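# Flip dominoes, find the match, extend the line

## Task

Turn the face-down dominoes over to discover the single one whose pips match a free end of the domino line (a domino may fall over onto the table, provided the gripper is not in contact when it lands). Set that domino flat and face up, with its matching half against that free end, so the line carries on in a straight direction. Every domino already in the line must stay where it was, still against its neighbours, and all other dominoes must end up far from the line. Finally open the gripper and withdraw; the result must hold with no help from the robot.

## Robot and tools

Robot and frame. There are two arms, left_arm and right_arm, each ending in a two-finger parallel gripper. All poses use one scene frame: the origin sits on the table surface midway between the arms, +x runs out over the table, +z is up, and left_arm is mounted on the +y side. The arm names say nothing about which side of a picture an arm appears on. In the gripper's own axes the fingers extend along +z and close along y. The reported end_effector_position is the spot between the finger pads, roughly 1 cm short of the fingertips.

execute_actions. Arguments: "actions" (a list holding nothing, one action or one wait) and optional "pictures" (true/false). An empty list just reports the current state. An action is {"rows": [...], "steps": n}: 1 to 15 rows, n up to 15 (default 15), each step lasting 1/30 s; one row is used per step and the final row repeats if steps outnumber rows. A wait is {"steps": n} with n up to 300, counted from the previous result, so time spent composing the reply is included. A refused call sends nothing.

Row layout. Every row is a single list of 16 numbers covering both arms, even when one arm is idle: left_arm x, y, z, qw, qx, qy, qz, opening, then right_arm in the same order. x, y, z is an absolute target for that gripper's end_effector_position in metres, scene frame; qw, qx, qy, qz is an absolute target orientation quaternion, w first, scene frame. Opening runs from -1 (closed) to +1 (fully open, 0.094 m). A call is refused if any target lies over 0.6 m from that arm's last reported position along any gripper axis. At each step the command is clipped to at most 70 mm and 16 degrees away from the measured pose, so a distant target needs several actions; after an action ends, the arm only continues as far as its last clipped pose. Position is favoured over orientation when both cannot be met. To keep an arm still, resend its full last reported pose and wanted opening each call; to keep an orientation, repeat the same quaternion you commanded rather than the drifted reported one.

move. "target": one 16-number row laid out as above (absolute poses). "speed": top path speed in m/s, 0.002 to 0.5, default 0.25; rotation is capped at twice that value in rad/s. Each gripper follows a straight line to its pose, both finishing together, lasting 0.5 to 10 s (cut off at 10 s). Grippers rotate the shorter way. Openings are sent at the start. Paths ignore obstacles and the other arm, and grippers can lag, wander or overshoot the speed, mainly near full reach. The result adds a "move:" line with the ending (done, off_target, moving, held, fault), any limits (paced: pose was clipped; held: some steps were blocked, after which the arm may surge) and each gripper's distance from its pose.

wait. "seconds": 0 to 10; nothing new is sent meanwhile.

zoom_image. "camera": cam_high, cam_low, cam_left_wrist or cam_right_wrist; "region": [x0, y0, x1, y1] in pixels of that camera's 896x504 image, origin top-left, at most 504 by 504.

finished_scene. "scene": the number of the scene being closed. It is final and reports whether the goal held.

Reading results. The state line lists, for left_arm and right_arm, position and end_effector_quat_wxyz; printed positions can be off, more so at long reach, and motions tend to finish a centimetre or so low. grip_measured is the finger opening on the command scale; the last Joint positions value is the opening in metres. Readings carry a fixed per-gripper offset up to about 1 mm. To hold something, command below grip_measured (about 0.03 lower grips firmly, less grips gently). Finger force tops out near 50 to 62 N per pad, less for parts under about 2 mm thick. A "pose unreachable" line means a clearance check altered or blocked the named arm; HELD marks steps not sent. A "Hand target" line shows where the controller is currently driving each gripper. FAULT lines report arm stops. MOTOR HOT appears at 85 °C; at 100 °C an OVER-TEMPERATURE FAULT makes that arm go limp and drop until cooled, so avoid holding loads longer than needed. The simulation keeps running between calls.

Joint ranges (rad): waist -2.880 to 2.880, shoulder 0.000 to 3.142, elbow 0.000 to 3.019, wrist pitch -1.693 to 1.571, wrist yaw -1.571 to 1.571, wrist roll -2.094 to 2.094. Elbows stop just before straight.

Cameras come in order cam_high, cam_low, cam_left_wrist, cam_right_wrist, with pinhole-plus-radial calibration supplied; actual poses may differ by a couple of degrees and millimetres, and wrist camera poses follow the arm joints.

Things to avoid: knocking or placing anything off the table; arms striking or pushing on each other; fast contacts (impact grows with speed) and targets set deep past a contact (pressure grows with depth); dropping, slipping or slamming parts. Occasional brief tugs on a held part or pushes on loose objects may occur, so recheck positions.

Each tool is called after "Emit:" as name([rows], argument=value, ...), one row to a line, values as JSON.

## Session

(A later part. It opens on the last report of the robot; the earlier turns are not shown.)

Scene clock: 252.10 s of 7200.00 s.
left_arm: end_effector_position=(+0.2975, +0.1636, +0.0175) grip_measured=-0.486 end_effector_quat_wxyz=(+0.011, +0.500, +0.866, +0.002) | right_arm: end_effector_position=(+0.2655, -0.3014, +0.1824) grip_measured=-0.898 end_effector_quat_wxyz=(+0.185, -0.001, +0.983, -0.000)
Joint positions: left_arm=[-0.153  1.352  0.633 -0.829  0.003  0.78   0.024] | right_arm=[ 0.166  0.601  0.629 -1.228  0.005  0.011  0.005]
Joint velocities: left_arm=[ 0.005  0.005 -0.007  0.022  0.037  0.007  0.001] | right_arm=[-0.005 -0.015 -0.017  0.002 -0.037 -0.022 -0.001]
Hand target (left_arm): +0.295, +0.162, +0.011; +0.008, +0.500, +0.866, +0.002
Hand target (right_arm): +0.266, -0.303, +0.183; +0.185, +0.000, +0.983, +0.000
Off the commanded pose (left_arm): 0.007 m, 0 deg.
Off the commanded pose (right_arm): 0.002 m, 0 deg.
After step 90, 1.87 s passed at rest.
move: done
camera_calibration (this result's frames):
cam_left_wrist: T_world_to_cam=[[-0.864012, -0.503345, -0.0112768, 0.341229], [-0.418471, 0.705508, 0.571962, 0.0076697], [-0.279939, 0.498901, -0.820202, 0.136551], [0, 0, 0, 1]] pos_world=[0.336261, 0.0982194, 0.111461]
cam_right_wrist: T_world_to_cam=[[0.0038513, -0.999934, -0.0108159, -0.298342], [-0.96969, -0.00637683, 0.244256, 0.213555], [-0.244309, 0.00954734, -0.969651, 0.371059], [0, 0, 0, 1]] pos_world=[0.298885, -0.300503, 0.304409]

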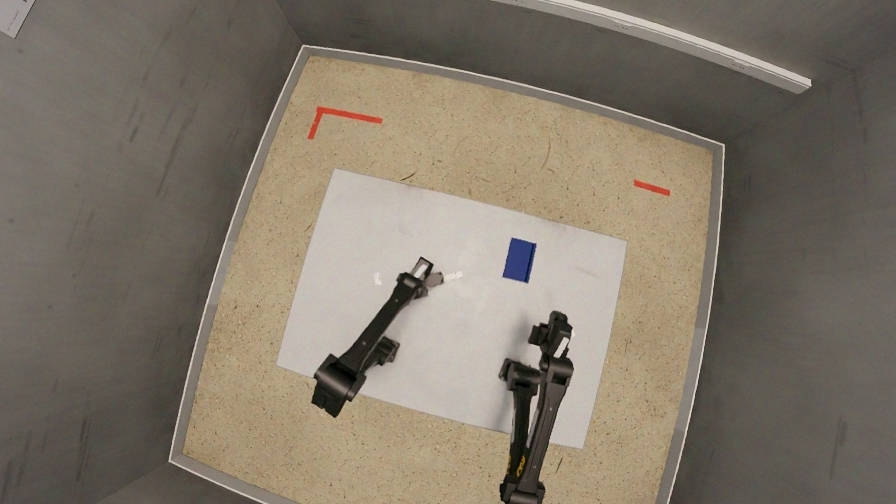

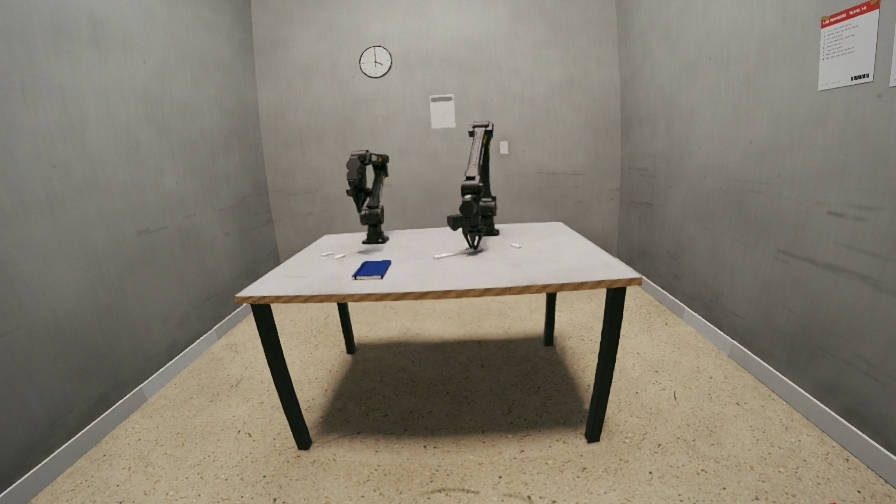

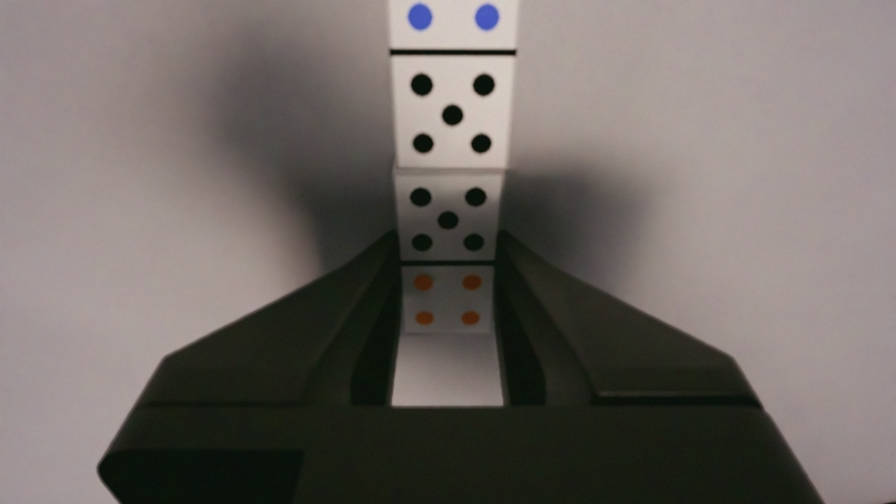

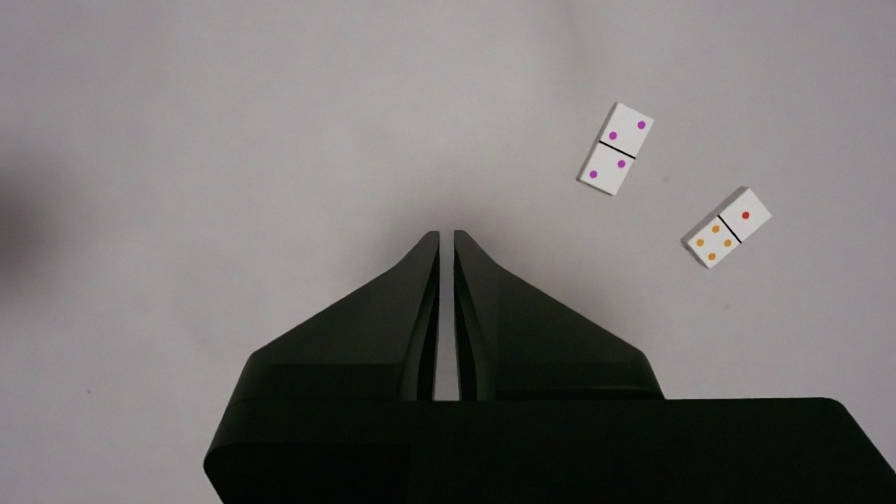

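Emit:
move(target=[0.2938,0.1618,0.0095,0.008,0.5,0.866,0.002,-0.52,0.2655,-0.303,0.183,0.185,0,0.983,0,-0.9], speed=0.01)

Emit:
zoom_image(camera="cam_left_wrist", region=[350,80,550,260])

Scene clock: 256.10 s of 7200.00 s.
left_arm: end_effector_position=(+0.2961, +0.1636, +0.0159) grip_measured=-0.486 end_effector_quat_wxyz=(+0.011, +0.500, +0.866, +0.002) | right_arm: end_effector_position=(+0.2655, -0.3014, +0.1824) grip_measured=-0.898 end_effector_quat_wxyz=(+0.185, -0.001, +0.983, -0.000)
Joint positions: left_arm=[-0.155  1.352  0.628 -0.823  0.003  0.778  0.024] | right_arm=[ 0.166  0.601  0.629 -1.228  0.005  0.011  0.005]
Joint velocities: left_arm=[-0.005 -0.024  0.012  0.002 -0.007 -0.022  0.   ] | right_arm=[-0.005 -0.005  0.022  0.017 -0.007 -0.007  0.001]
Hand target (left_arm): +0.294, +0.162, +0.010; +0.008, +0.500, +0.866, +0.002
Hand target (right_arm): +0.266, -0.303, +0.183; +0.185, +0.000, +0.983, +0.000
Off the commanded pose (left_arm): 0.007 m, 0 deg.
Off the commanded pose (right_arm): 0.002 m, 0 deg.
move: done
camera_calibration (this result's frames):
cam_left_wrist: T_world_to_cam=[[-0.863628, -0.504004, -0.0112424, 0.340017], [-0.418999, 0.705212, 0.571941, 0.00814828], [-0.280332, 0.498654, -0.820218, 0.135049], [0, 0, 0, 1]] pos_world=[0.334921, 0.0982812, 0.109932]
cam_right_wrist: T_world_to_cam=[[0.0038513, -0.999934, -0.0108159, -0.298342], [-0.96969, -0.00637683, 0.244256, 0.213555], [-0.244309, 0.00954734, -0.969651, 0.371059], [0, 0, 0, 1]] pos_world=[0.298885, -0.300503, 0.304409]

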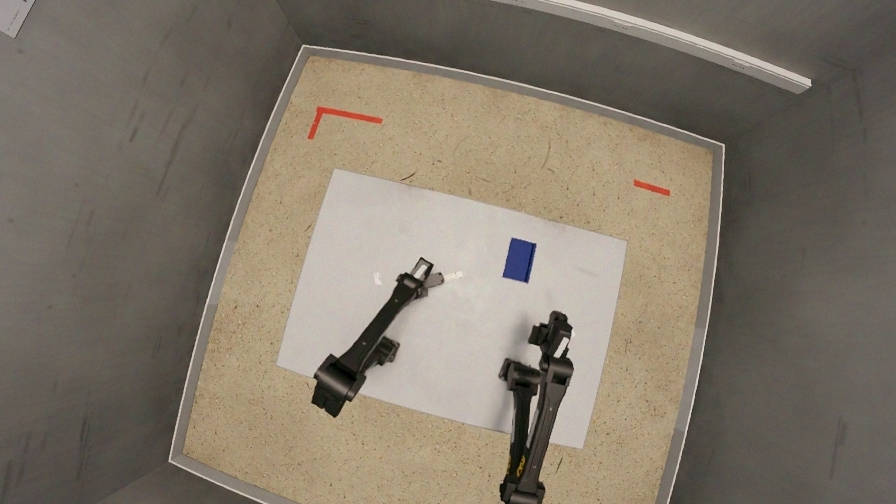

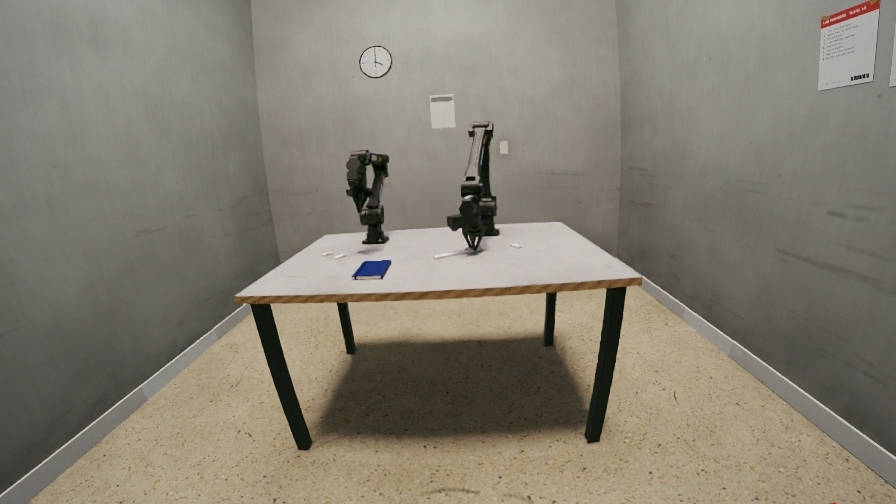

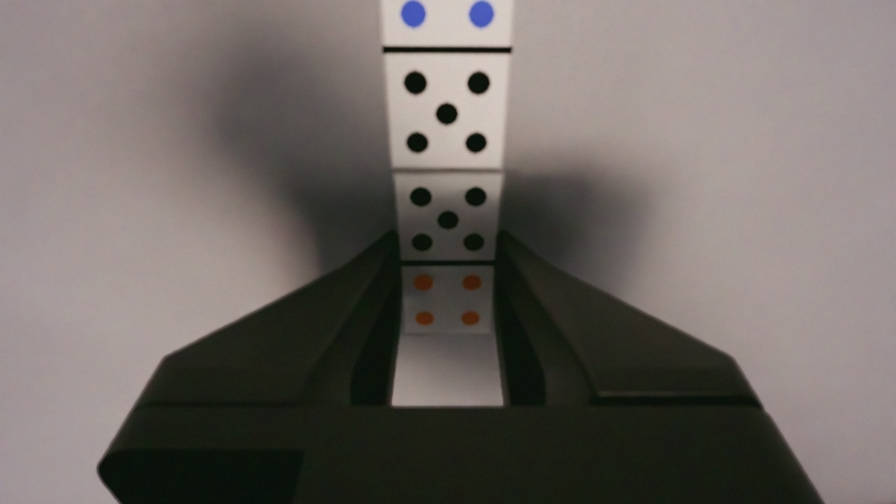

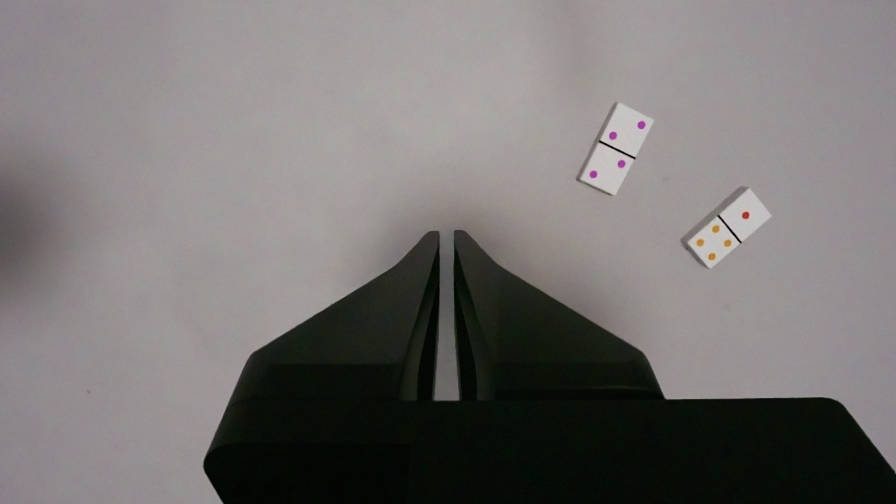

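Region (350, 80, 550, 260) of cam_left_wrist's 896x504 image, scaled by 2.520, with more detail than that image has; it fills the top 454 rows of this view, and the rest is white.

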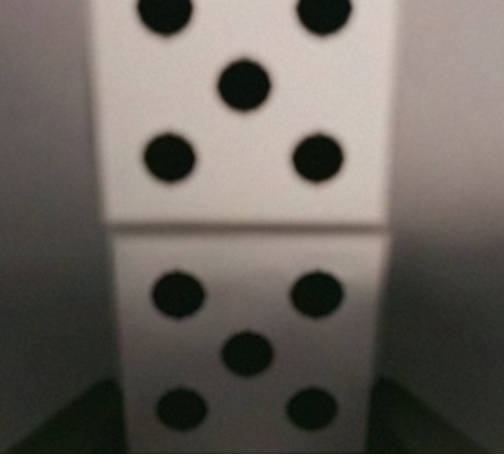

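Emit:
move(target=[0.2943,0.1612,0.0095,0.0092,0.5,0.866,0.0023,-0.52,0.2655,-0.303,0.183,0.185,0,0.983,0,-0.9], speed=0.005)

Emit:
zoom_image(camera="cam_left_wrist", region=[350,80,550,260])

Scene clock: 262.30 s of 7200.00 s.
left_arm: end_effector_position=(+0.2962, +0.1631, +0.0159) grip_measured=-0.486 end_effector_quat_wxyz=(+0.012, +0.500, +0.866, +0.002) | right_arm: end_effector_position=(+0.2655, -0.3014, +0.1824) grip_measured=-0.898 end_effector_quat_wxyz=(+0.185, -0.001, +0.983, -0.000)
Joint positions: left_arm=[-0.156  1.352  0.628 -0.822  0.003  0.776  0.024] | right_arm=[ 0.166  0.601  0.629 -1.228  0.005  0.011  0.005]
Joint velocities: left_arm=[-0.005 -0.015 -0.002  0.017  0.081 -0.037 -0.001] | right_arm=[-0.015  0.005  0.017 -0.017 -0.037 -0.037  0.   ]
Hand target (left_arm): +0.294, +0.161, +0.010; +0.009, +0.500, +0.866, +0.002
Hand target (right_arm): +0.266, -0.303, +0.183; +0.185, +0.000, +0.983, +0.000
Off the commanded pose (left_arm): 0.007 m, 0 deg.
Off the commanded pose (right_arm): 0.002 m, 0 deg.
After step 90, 1.57 s passed at rest.
move: done
camera_calibration (this result's frames):
cam_left_wrist: T_world_to_cam=[[-0.863423, -0.504337, -0.012006, 0.339894], [-0.419889, 0.70525, 0.571241, 0.00883695], [-0.279631, 0.498264, -0.820695, 0.135215], [0, 0, 0, 1]] pos_world=[0.334993, 0.097816, 0.110003]
cam_right_wrist: T_world_to_cam=[[0.0038513, -0.999934, -0.0108159, -0.298342], [-0.96969, -0.00637683, 0.244256, 0.213555], [-0.244309, 0.00954734, -0.969651, 0.371059], [0, 0, 0, 1]] pos_world=[0.298885, -0.300503, 0.304409]

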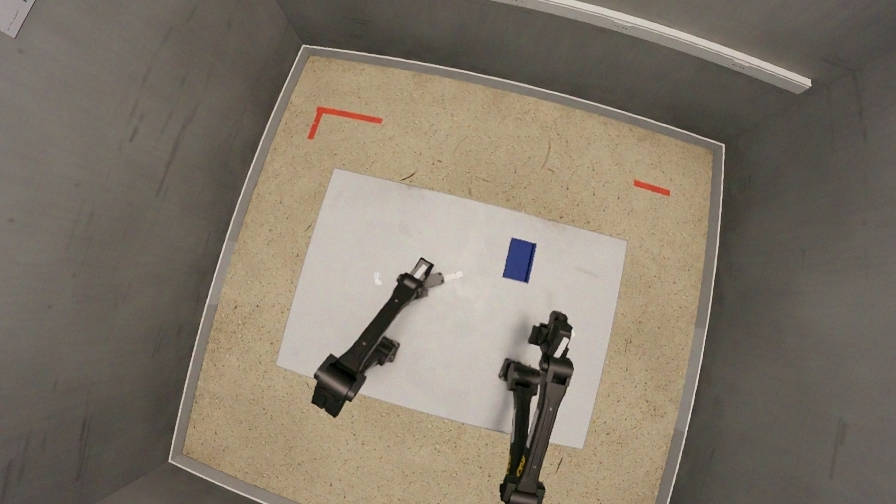

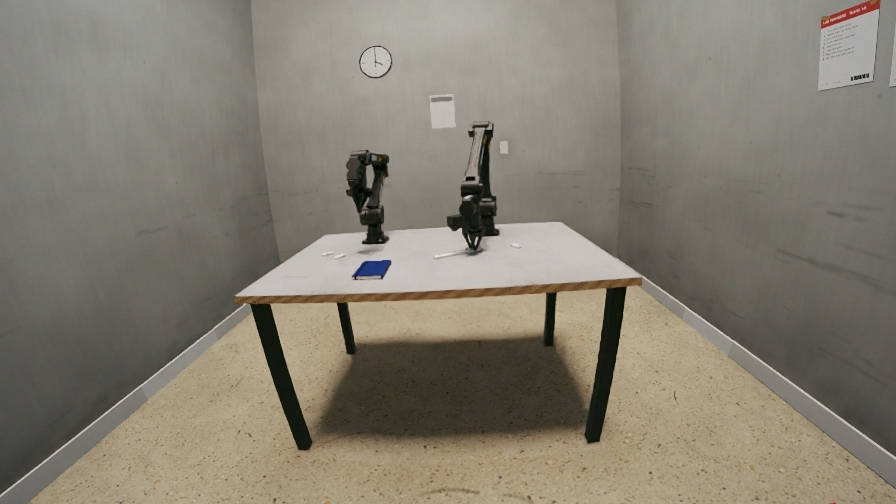

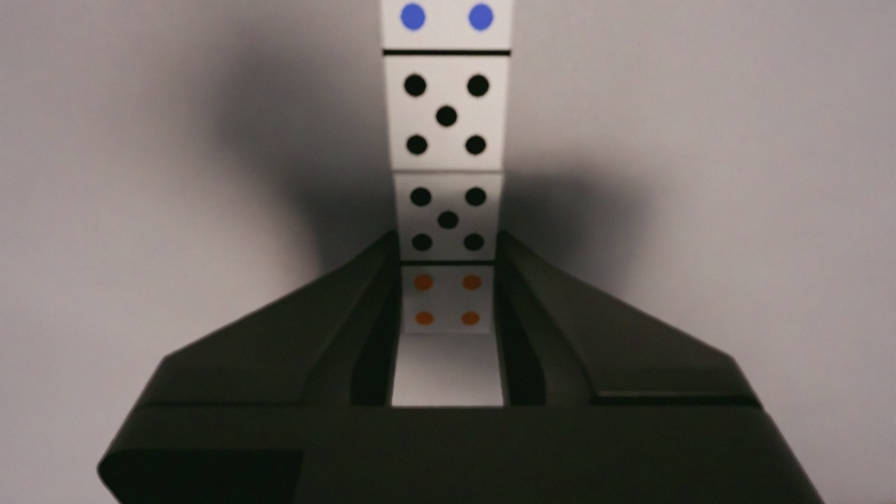

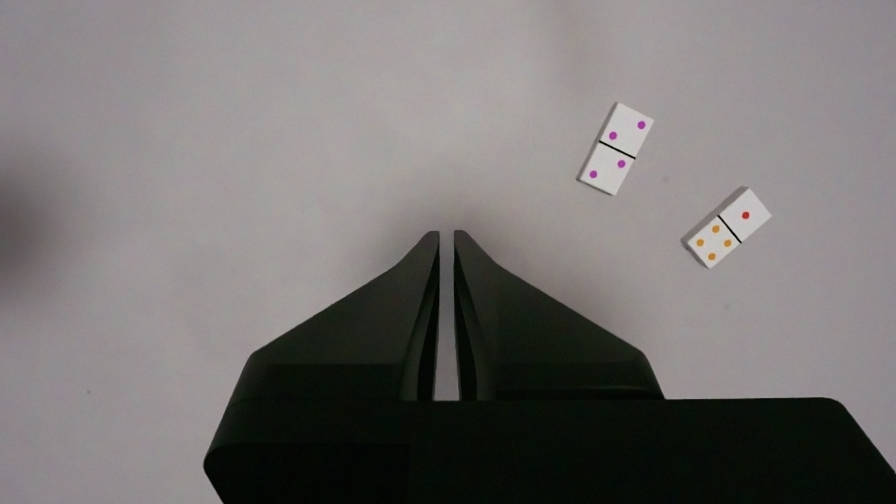

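Region (350, 80, 550, 260) of cam_left_wrist's 896x504 image, scaled by 2.520, with more detail than that image has; it fills the top 454 rows of this view, and the rest is white.

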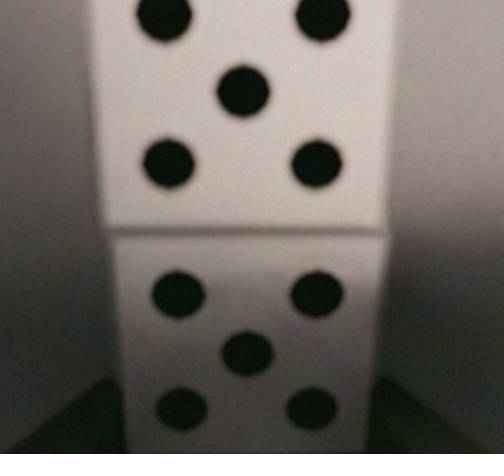

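The ends are touching, so I'm releasing.

Emit:
move(target=[0.2943,0.1612,0.0095,0.0092,0.5,0.866,0.0023,0.4,0.2655,-0.303,0.183,0.185,0,0.983,0,-0.9], speed=0.005)

Emit:
move(target=[0.31,0.158,0.07,0,0.5,0.866,0,0.4,0.2655,-0.303,0.183,0.185,0,0.983,0,-0.9], speed=0.1)

Emit:
zoom_image(camera="cam_left_wrist", region=[330,0,610,280])

Scene clock: 266.63 s of 7200.00 s.
left_arm: end_effector_position=(+0.2962, +0.1631, +0.0159) grip_measured=+0.398 end_effector_quat_wxyz=(+0.012, +0.500, +0.866, +0.002) | right_arm: end_effector_position=(+0.2655, -0.3014, +0.1824) grip_measured=-0.898 end_effector_quat_wxyz=(+0.185, -0.001, +0.983, -0.000)
Joint positions: left_arm=[-0.156  1.352  0.628 -0.822  0.003  0.776  0.066] | right_arm=[ 0.166  0.601  0.629 -1.228  0.005  0.011  0.005]
Joint velocities: left_arm=[-0.005 -0.015  0.007 -0.017 -0.066  0.022  0.   ] | right_arm=[-0.015 -0.015  0.002  0.002  0.022 -0.066 -0.001]
Hand target (left_arm): +0.294, +0.161, +0.010; +0.009, +0.500, +0.866, +0.002
Hand target (right_arm): +0.266, -0.303, +0.183; +0.185, +0.000, +0.983, +0.000
Off the commanded pose (left_arm): 0.007 m, 0 deg.
Off the commanded pose (right_arm): 0.002 m, 0 deg.
move: done
camera_calibration (this result's frames):
cam_left_wrist: T_world_to_cam=[[-0.863423, -0.504337, -0.012006, 0.339894], [-0.419889, 0.70525, 0.571241, 0.00883695], [-0.279631, 0.498264, -0.820695, 0.135215], [0, 0, 0, 1]] pos_world=[0.334993, 0.097816, 0.110003]
cam_right_wrist: T_world_to_cam=[[0.0038513, -0.999934, -0.0108159, -0.298342], [-0.96969, -0.00637683, 0.244256, 0.213555], [-0.244309, 0.00954734, -0.969651, 0.371059], [0, 0, 0, 1]] pos_world=[0.298885, -0.300503, 0.304409]

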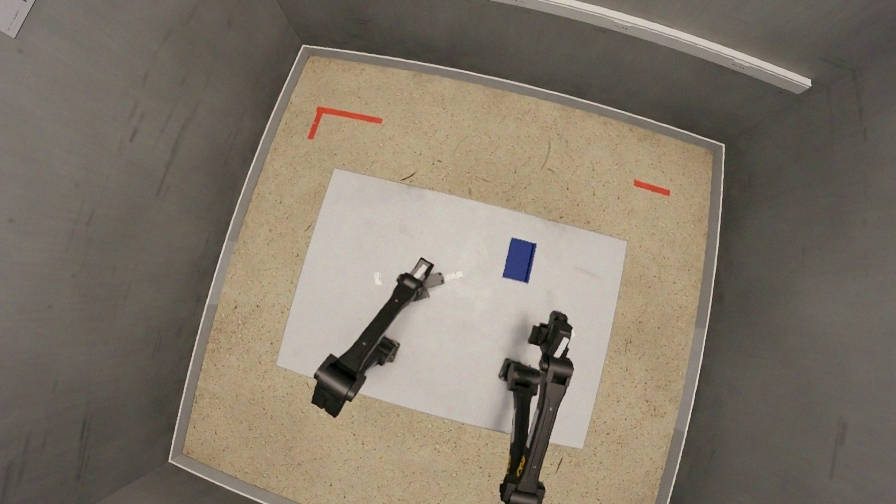

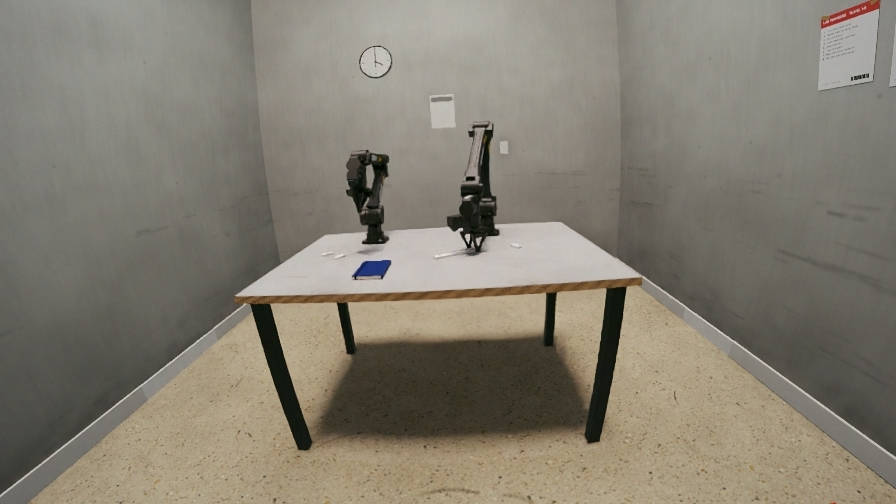

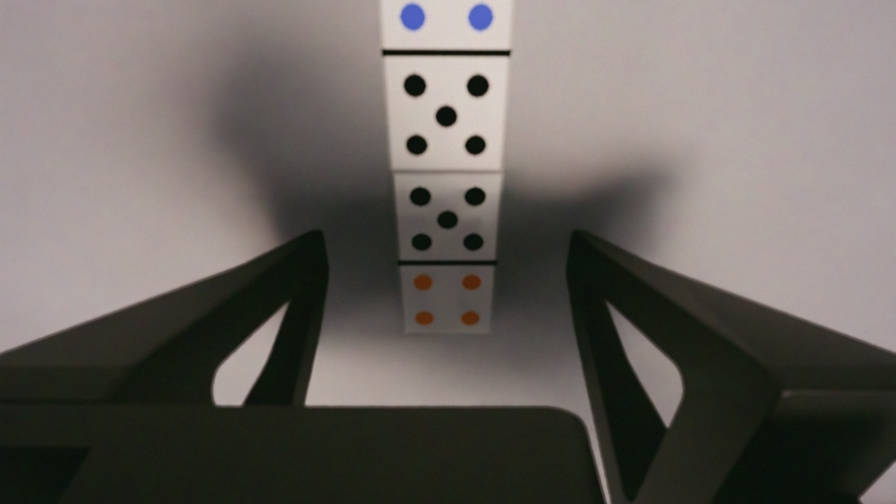

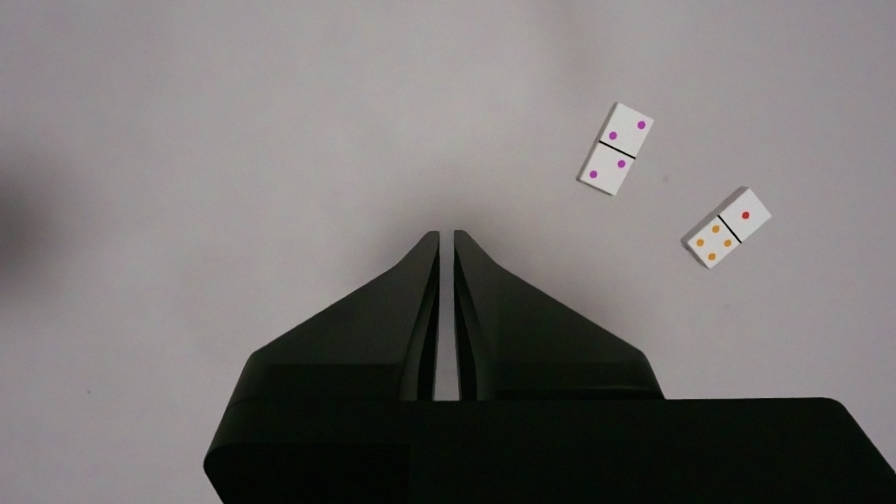

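Scene clock: 267.57 s of 7200.00 s.
left_arm: end_effector_position=(+0.2927, +0.1641, +0.0525) grip_measured=+0.398 end_effector_quat_wxyz=(-0.020, +0.500, +0.866, -0.006) | right_arm: end_effector_position=(+0.2655, -0.3014, +0.1824) grip_measured=-0.898 end_effector_quat_wxyz=(+0.185, -0.001, +0.983, -0.000)
Joint positions: left_arm=[-0.156  1.309  0.708 -1.012  0.003  0.776  0.066] | right_arm=[ 0.166  0.601  0.629 -1.228  0.005  0.011  0.005]
Joint velocities: left_arm=[ 0.005  0.005 -0.002  0.002 -0.037  0.007  0.   ] | right_arm=[-0.005 -0.005  0.002  0.002  0.022 -0.037 -0.001]
Hand target (left_arm): +0.309, +0.158, +0.070; +0.000, +0.500, +0.866, -0.000
Hand target (right_arm): +0.266, -0.303, +0.183; +0.185, +0.000, +0.983, +0.000
Off the commanded pose (left_arm): 0.025 m, 2 deg.
Off the commanded pose (right_arm): 0.002 m, 0 deg.
move: off_target (left_arm)
camera_calibration (this result's frames):
cam_left_wrist: T_world_to_cam=[[-0.862748, -0.504524, 0.0334788, 0.335212], [-0.382789, 0.694969, 0.60868, -0.0253473], [-0.330361, 0.512322, -0.792709, 0.174783], [0, 0, 0, 1]] pos_world=[0.337242, 0.0971927, 0.142758]
cam_right_wrist: T_world_to_cam=[[0.0038513, -0.999934, -0.0108159, -0.298342], [-0.96969, -0.00637683, 0.244256, 0.213555], [-0.244309, 0.00954734, -0.969651, 0.371059], [0, 0, 0, 1]] pos_world=[0.298885, -0.300503, 0.304409]

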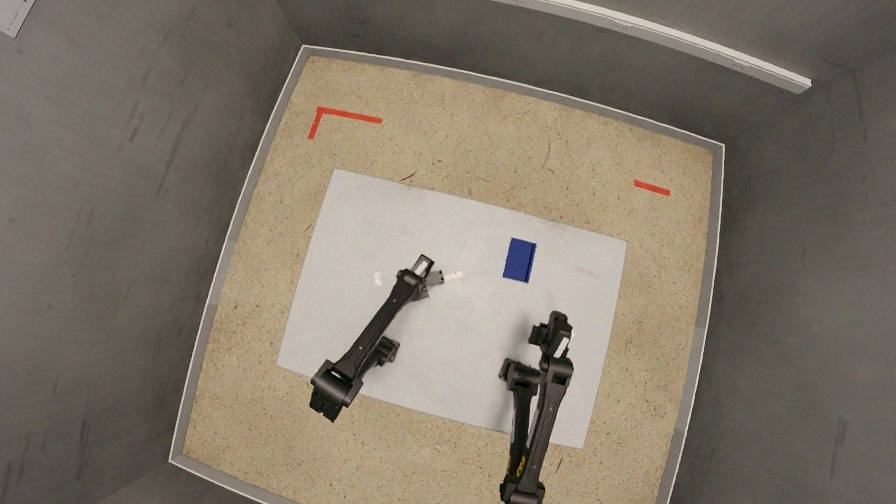

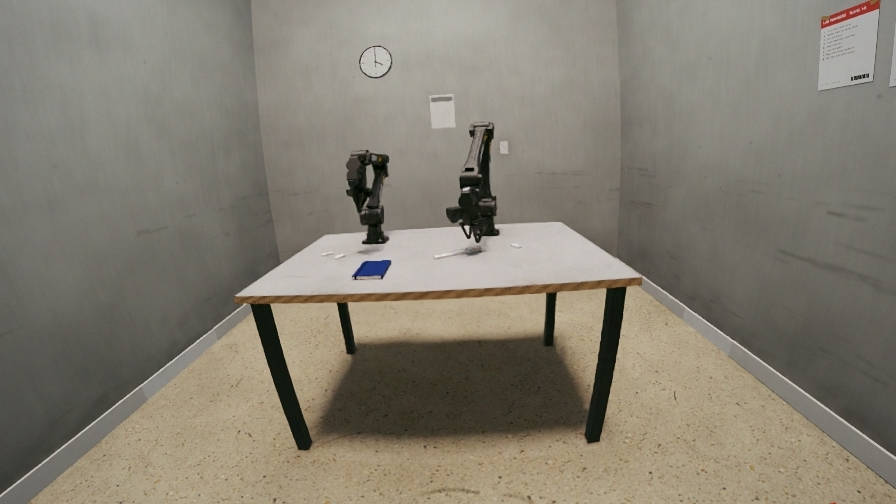

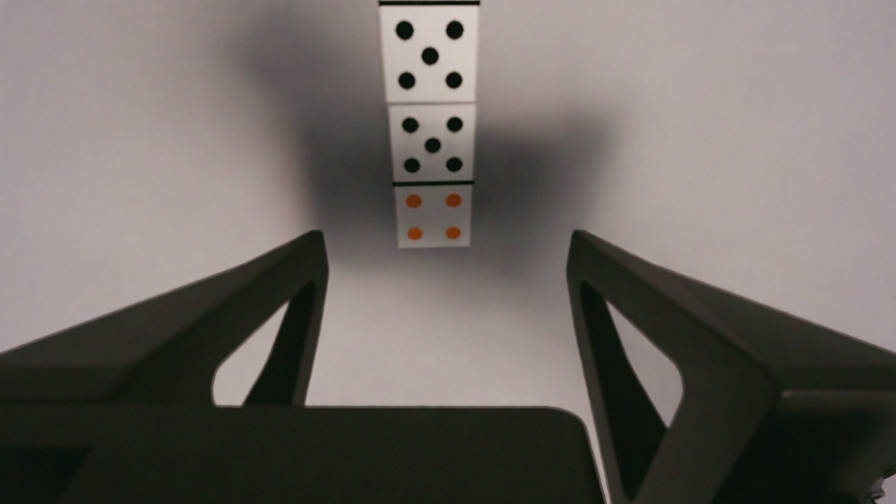

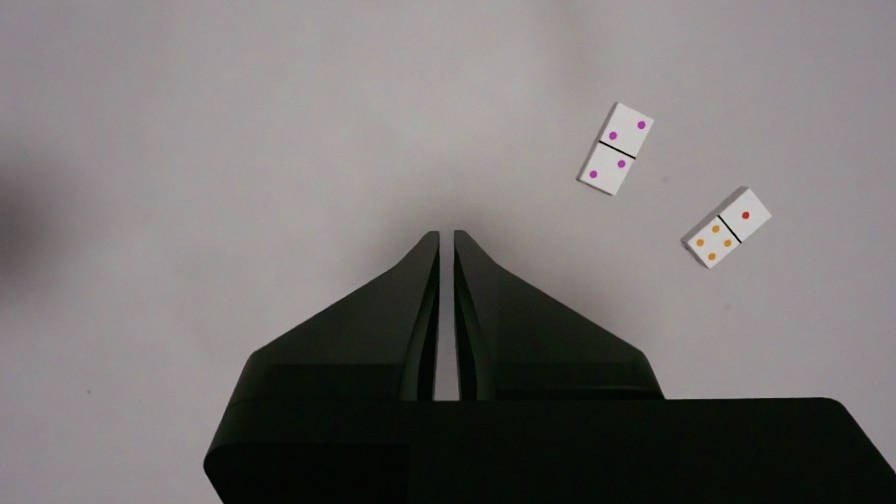

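Region (330, 0, 610, 280) of cam_left_wrist's 896x504 image, scaled by 1.800, with more detail than that image has.

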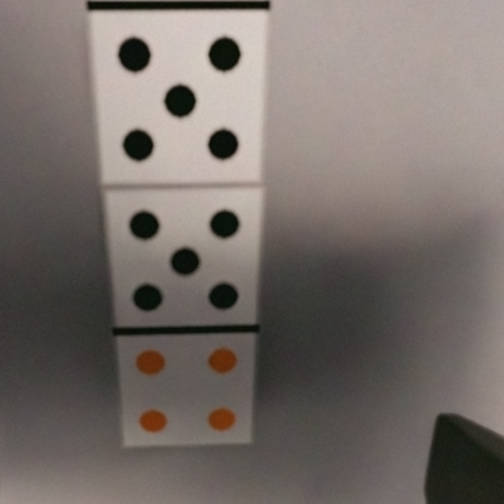

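Emit:
move(target=[0.25,0.26,0.2,0.185,0,0.983,0,0.4,0.2655,-0.303,0.183,0.185,0,0.983,0,-0.9])

Scene clock: 271.67 s of 7200.00 s.
left_arm: end_effector_position=(+0.2451, +0.2571, +0.1839) grip_measured=+0.398 end_effector_quat_wxyz=(+0.172, +0.007, +0.985, +0.002) | right_arm: end_effector_position=(+0.2655, -0.3014, +0.1824) grip_measured=-0.898 end_effector_quat_wxyz=(+0.185, -0.001, +0.983, -0.000)
Joint positions: left_arm=[ 0.192  0.684  0.665 -1.208  0.025  0.087  0.066] | right_arm=[ 0.166  0.601  0.629 -1.228  0.005  0.011  0.005]
Joint velocities: left_arm=[-0.005 -0.005  0.007 -0.007 -0.022 -0.037  0.   ] | right_arm=[ 0.005 -0.005 -0.007 -0.007 -0.007  0.022 -0.   ]
Hand target (left_arm): +0.248, +0.259, +0.198; +0.183, -0.002, +0.983, +0.004
Hand target (right_arm): +0.266, -0.303, +0.183; +0.185, +0.000, +0.983, +0.000
Off the commanded pose (left_arm): 0.017 m, 2 deg.
Off the commanded pose (right_arm): 0.002 m, 0 deg.
move: off_target (left_arm)
camera_calibration (this result's frames):
cam_left_wrist: T_world_to_cam=[[-0.00891488, -0.99996, -0.00116952, 0.261157], [-0.960527, 0.00823812, 0.278065, 0.190769], [-0.278044, 0.00360227, -0.960562, 0.364389], [0, 0, 0, 1]] pos_world=[0.286883, 0.258262, 0.297277]
cam_right_wrist: T_world_to_cam=[[0.0038513, -0.999934, -0.0108159, -0.298342], [-0.96969, -0.00637683, 0.244256, 0.213555], [-0.244309, 0.00954734, -0.969651, 0.371059], [0, 0, 0, 1]] pos_world=[0.298885, -0.300503, 0.304409]

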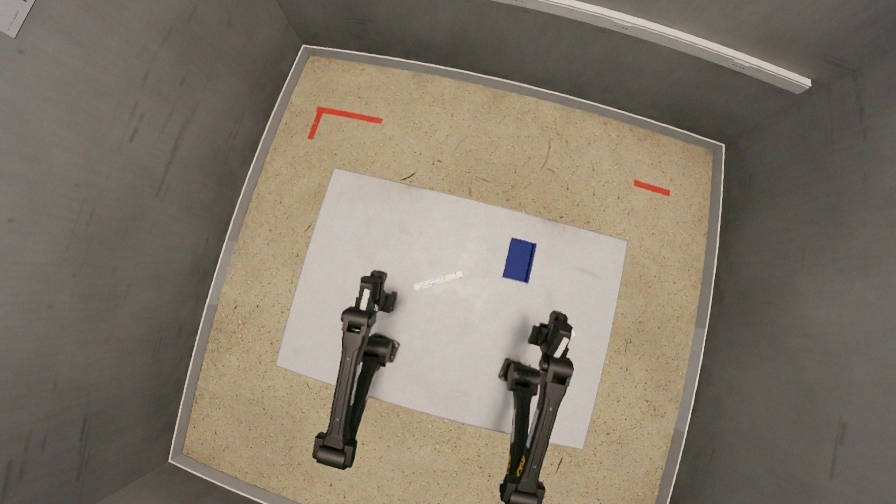

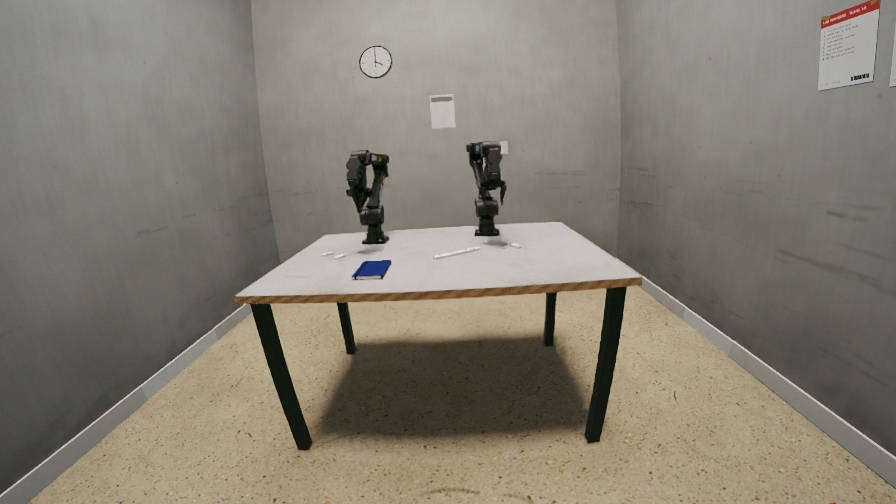

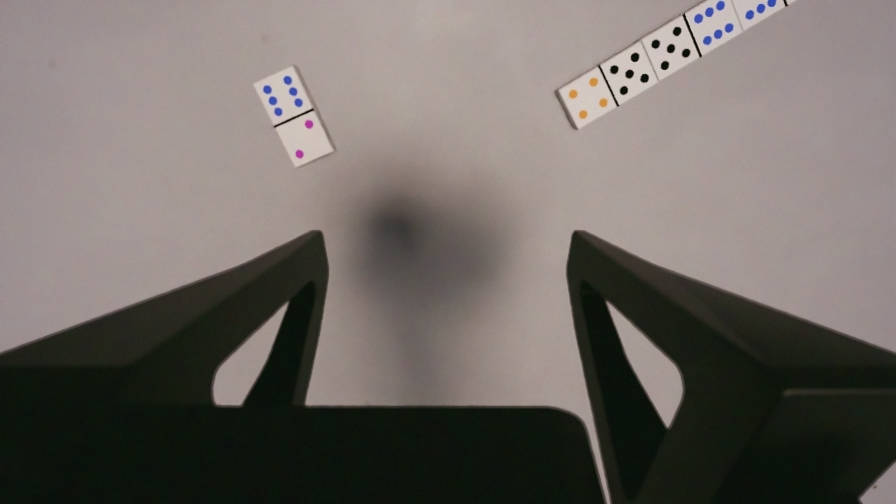

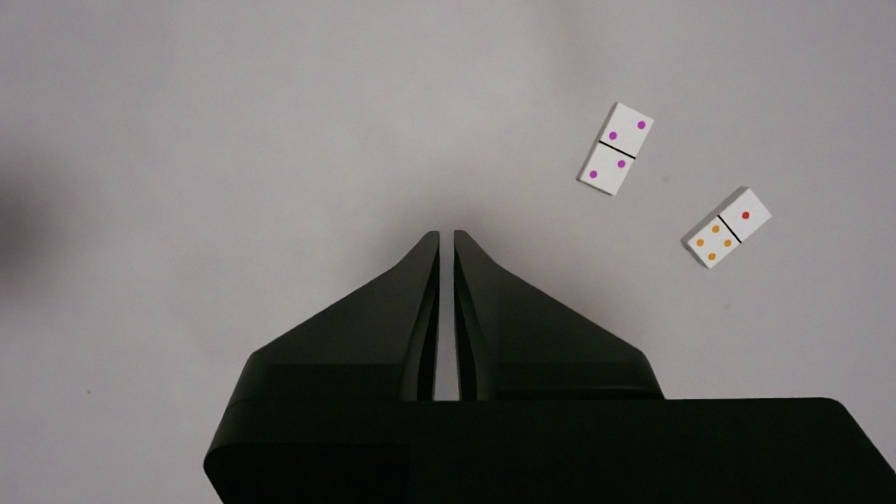

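Emit:
finished_scene(scene=2)

The scene is finished: the task was done.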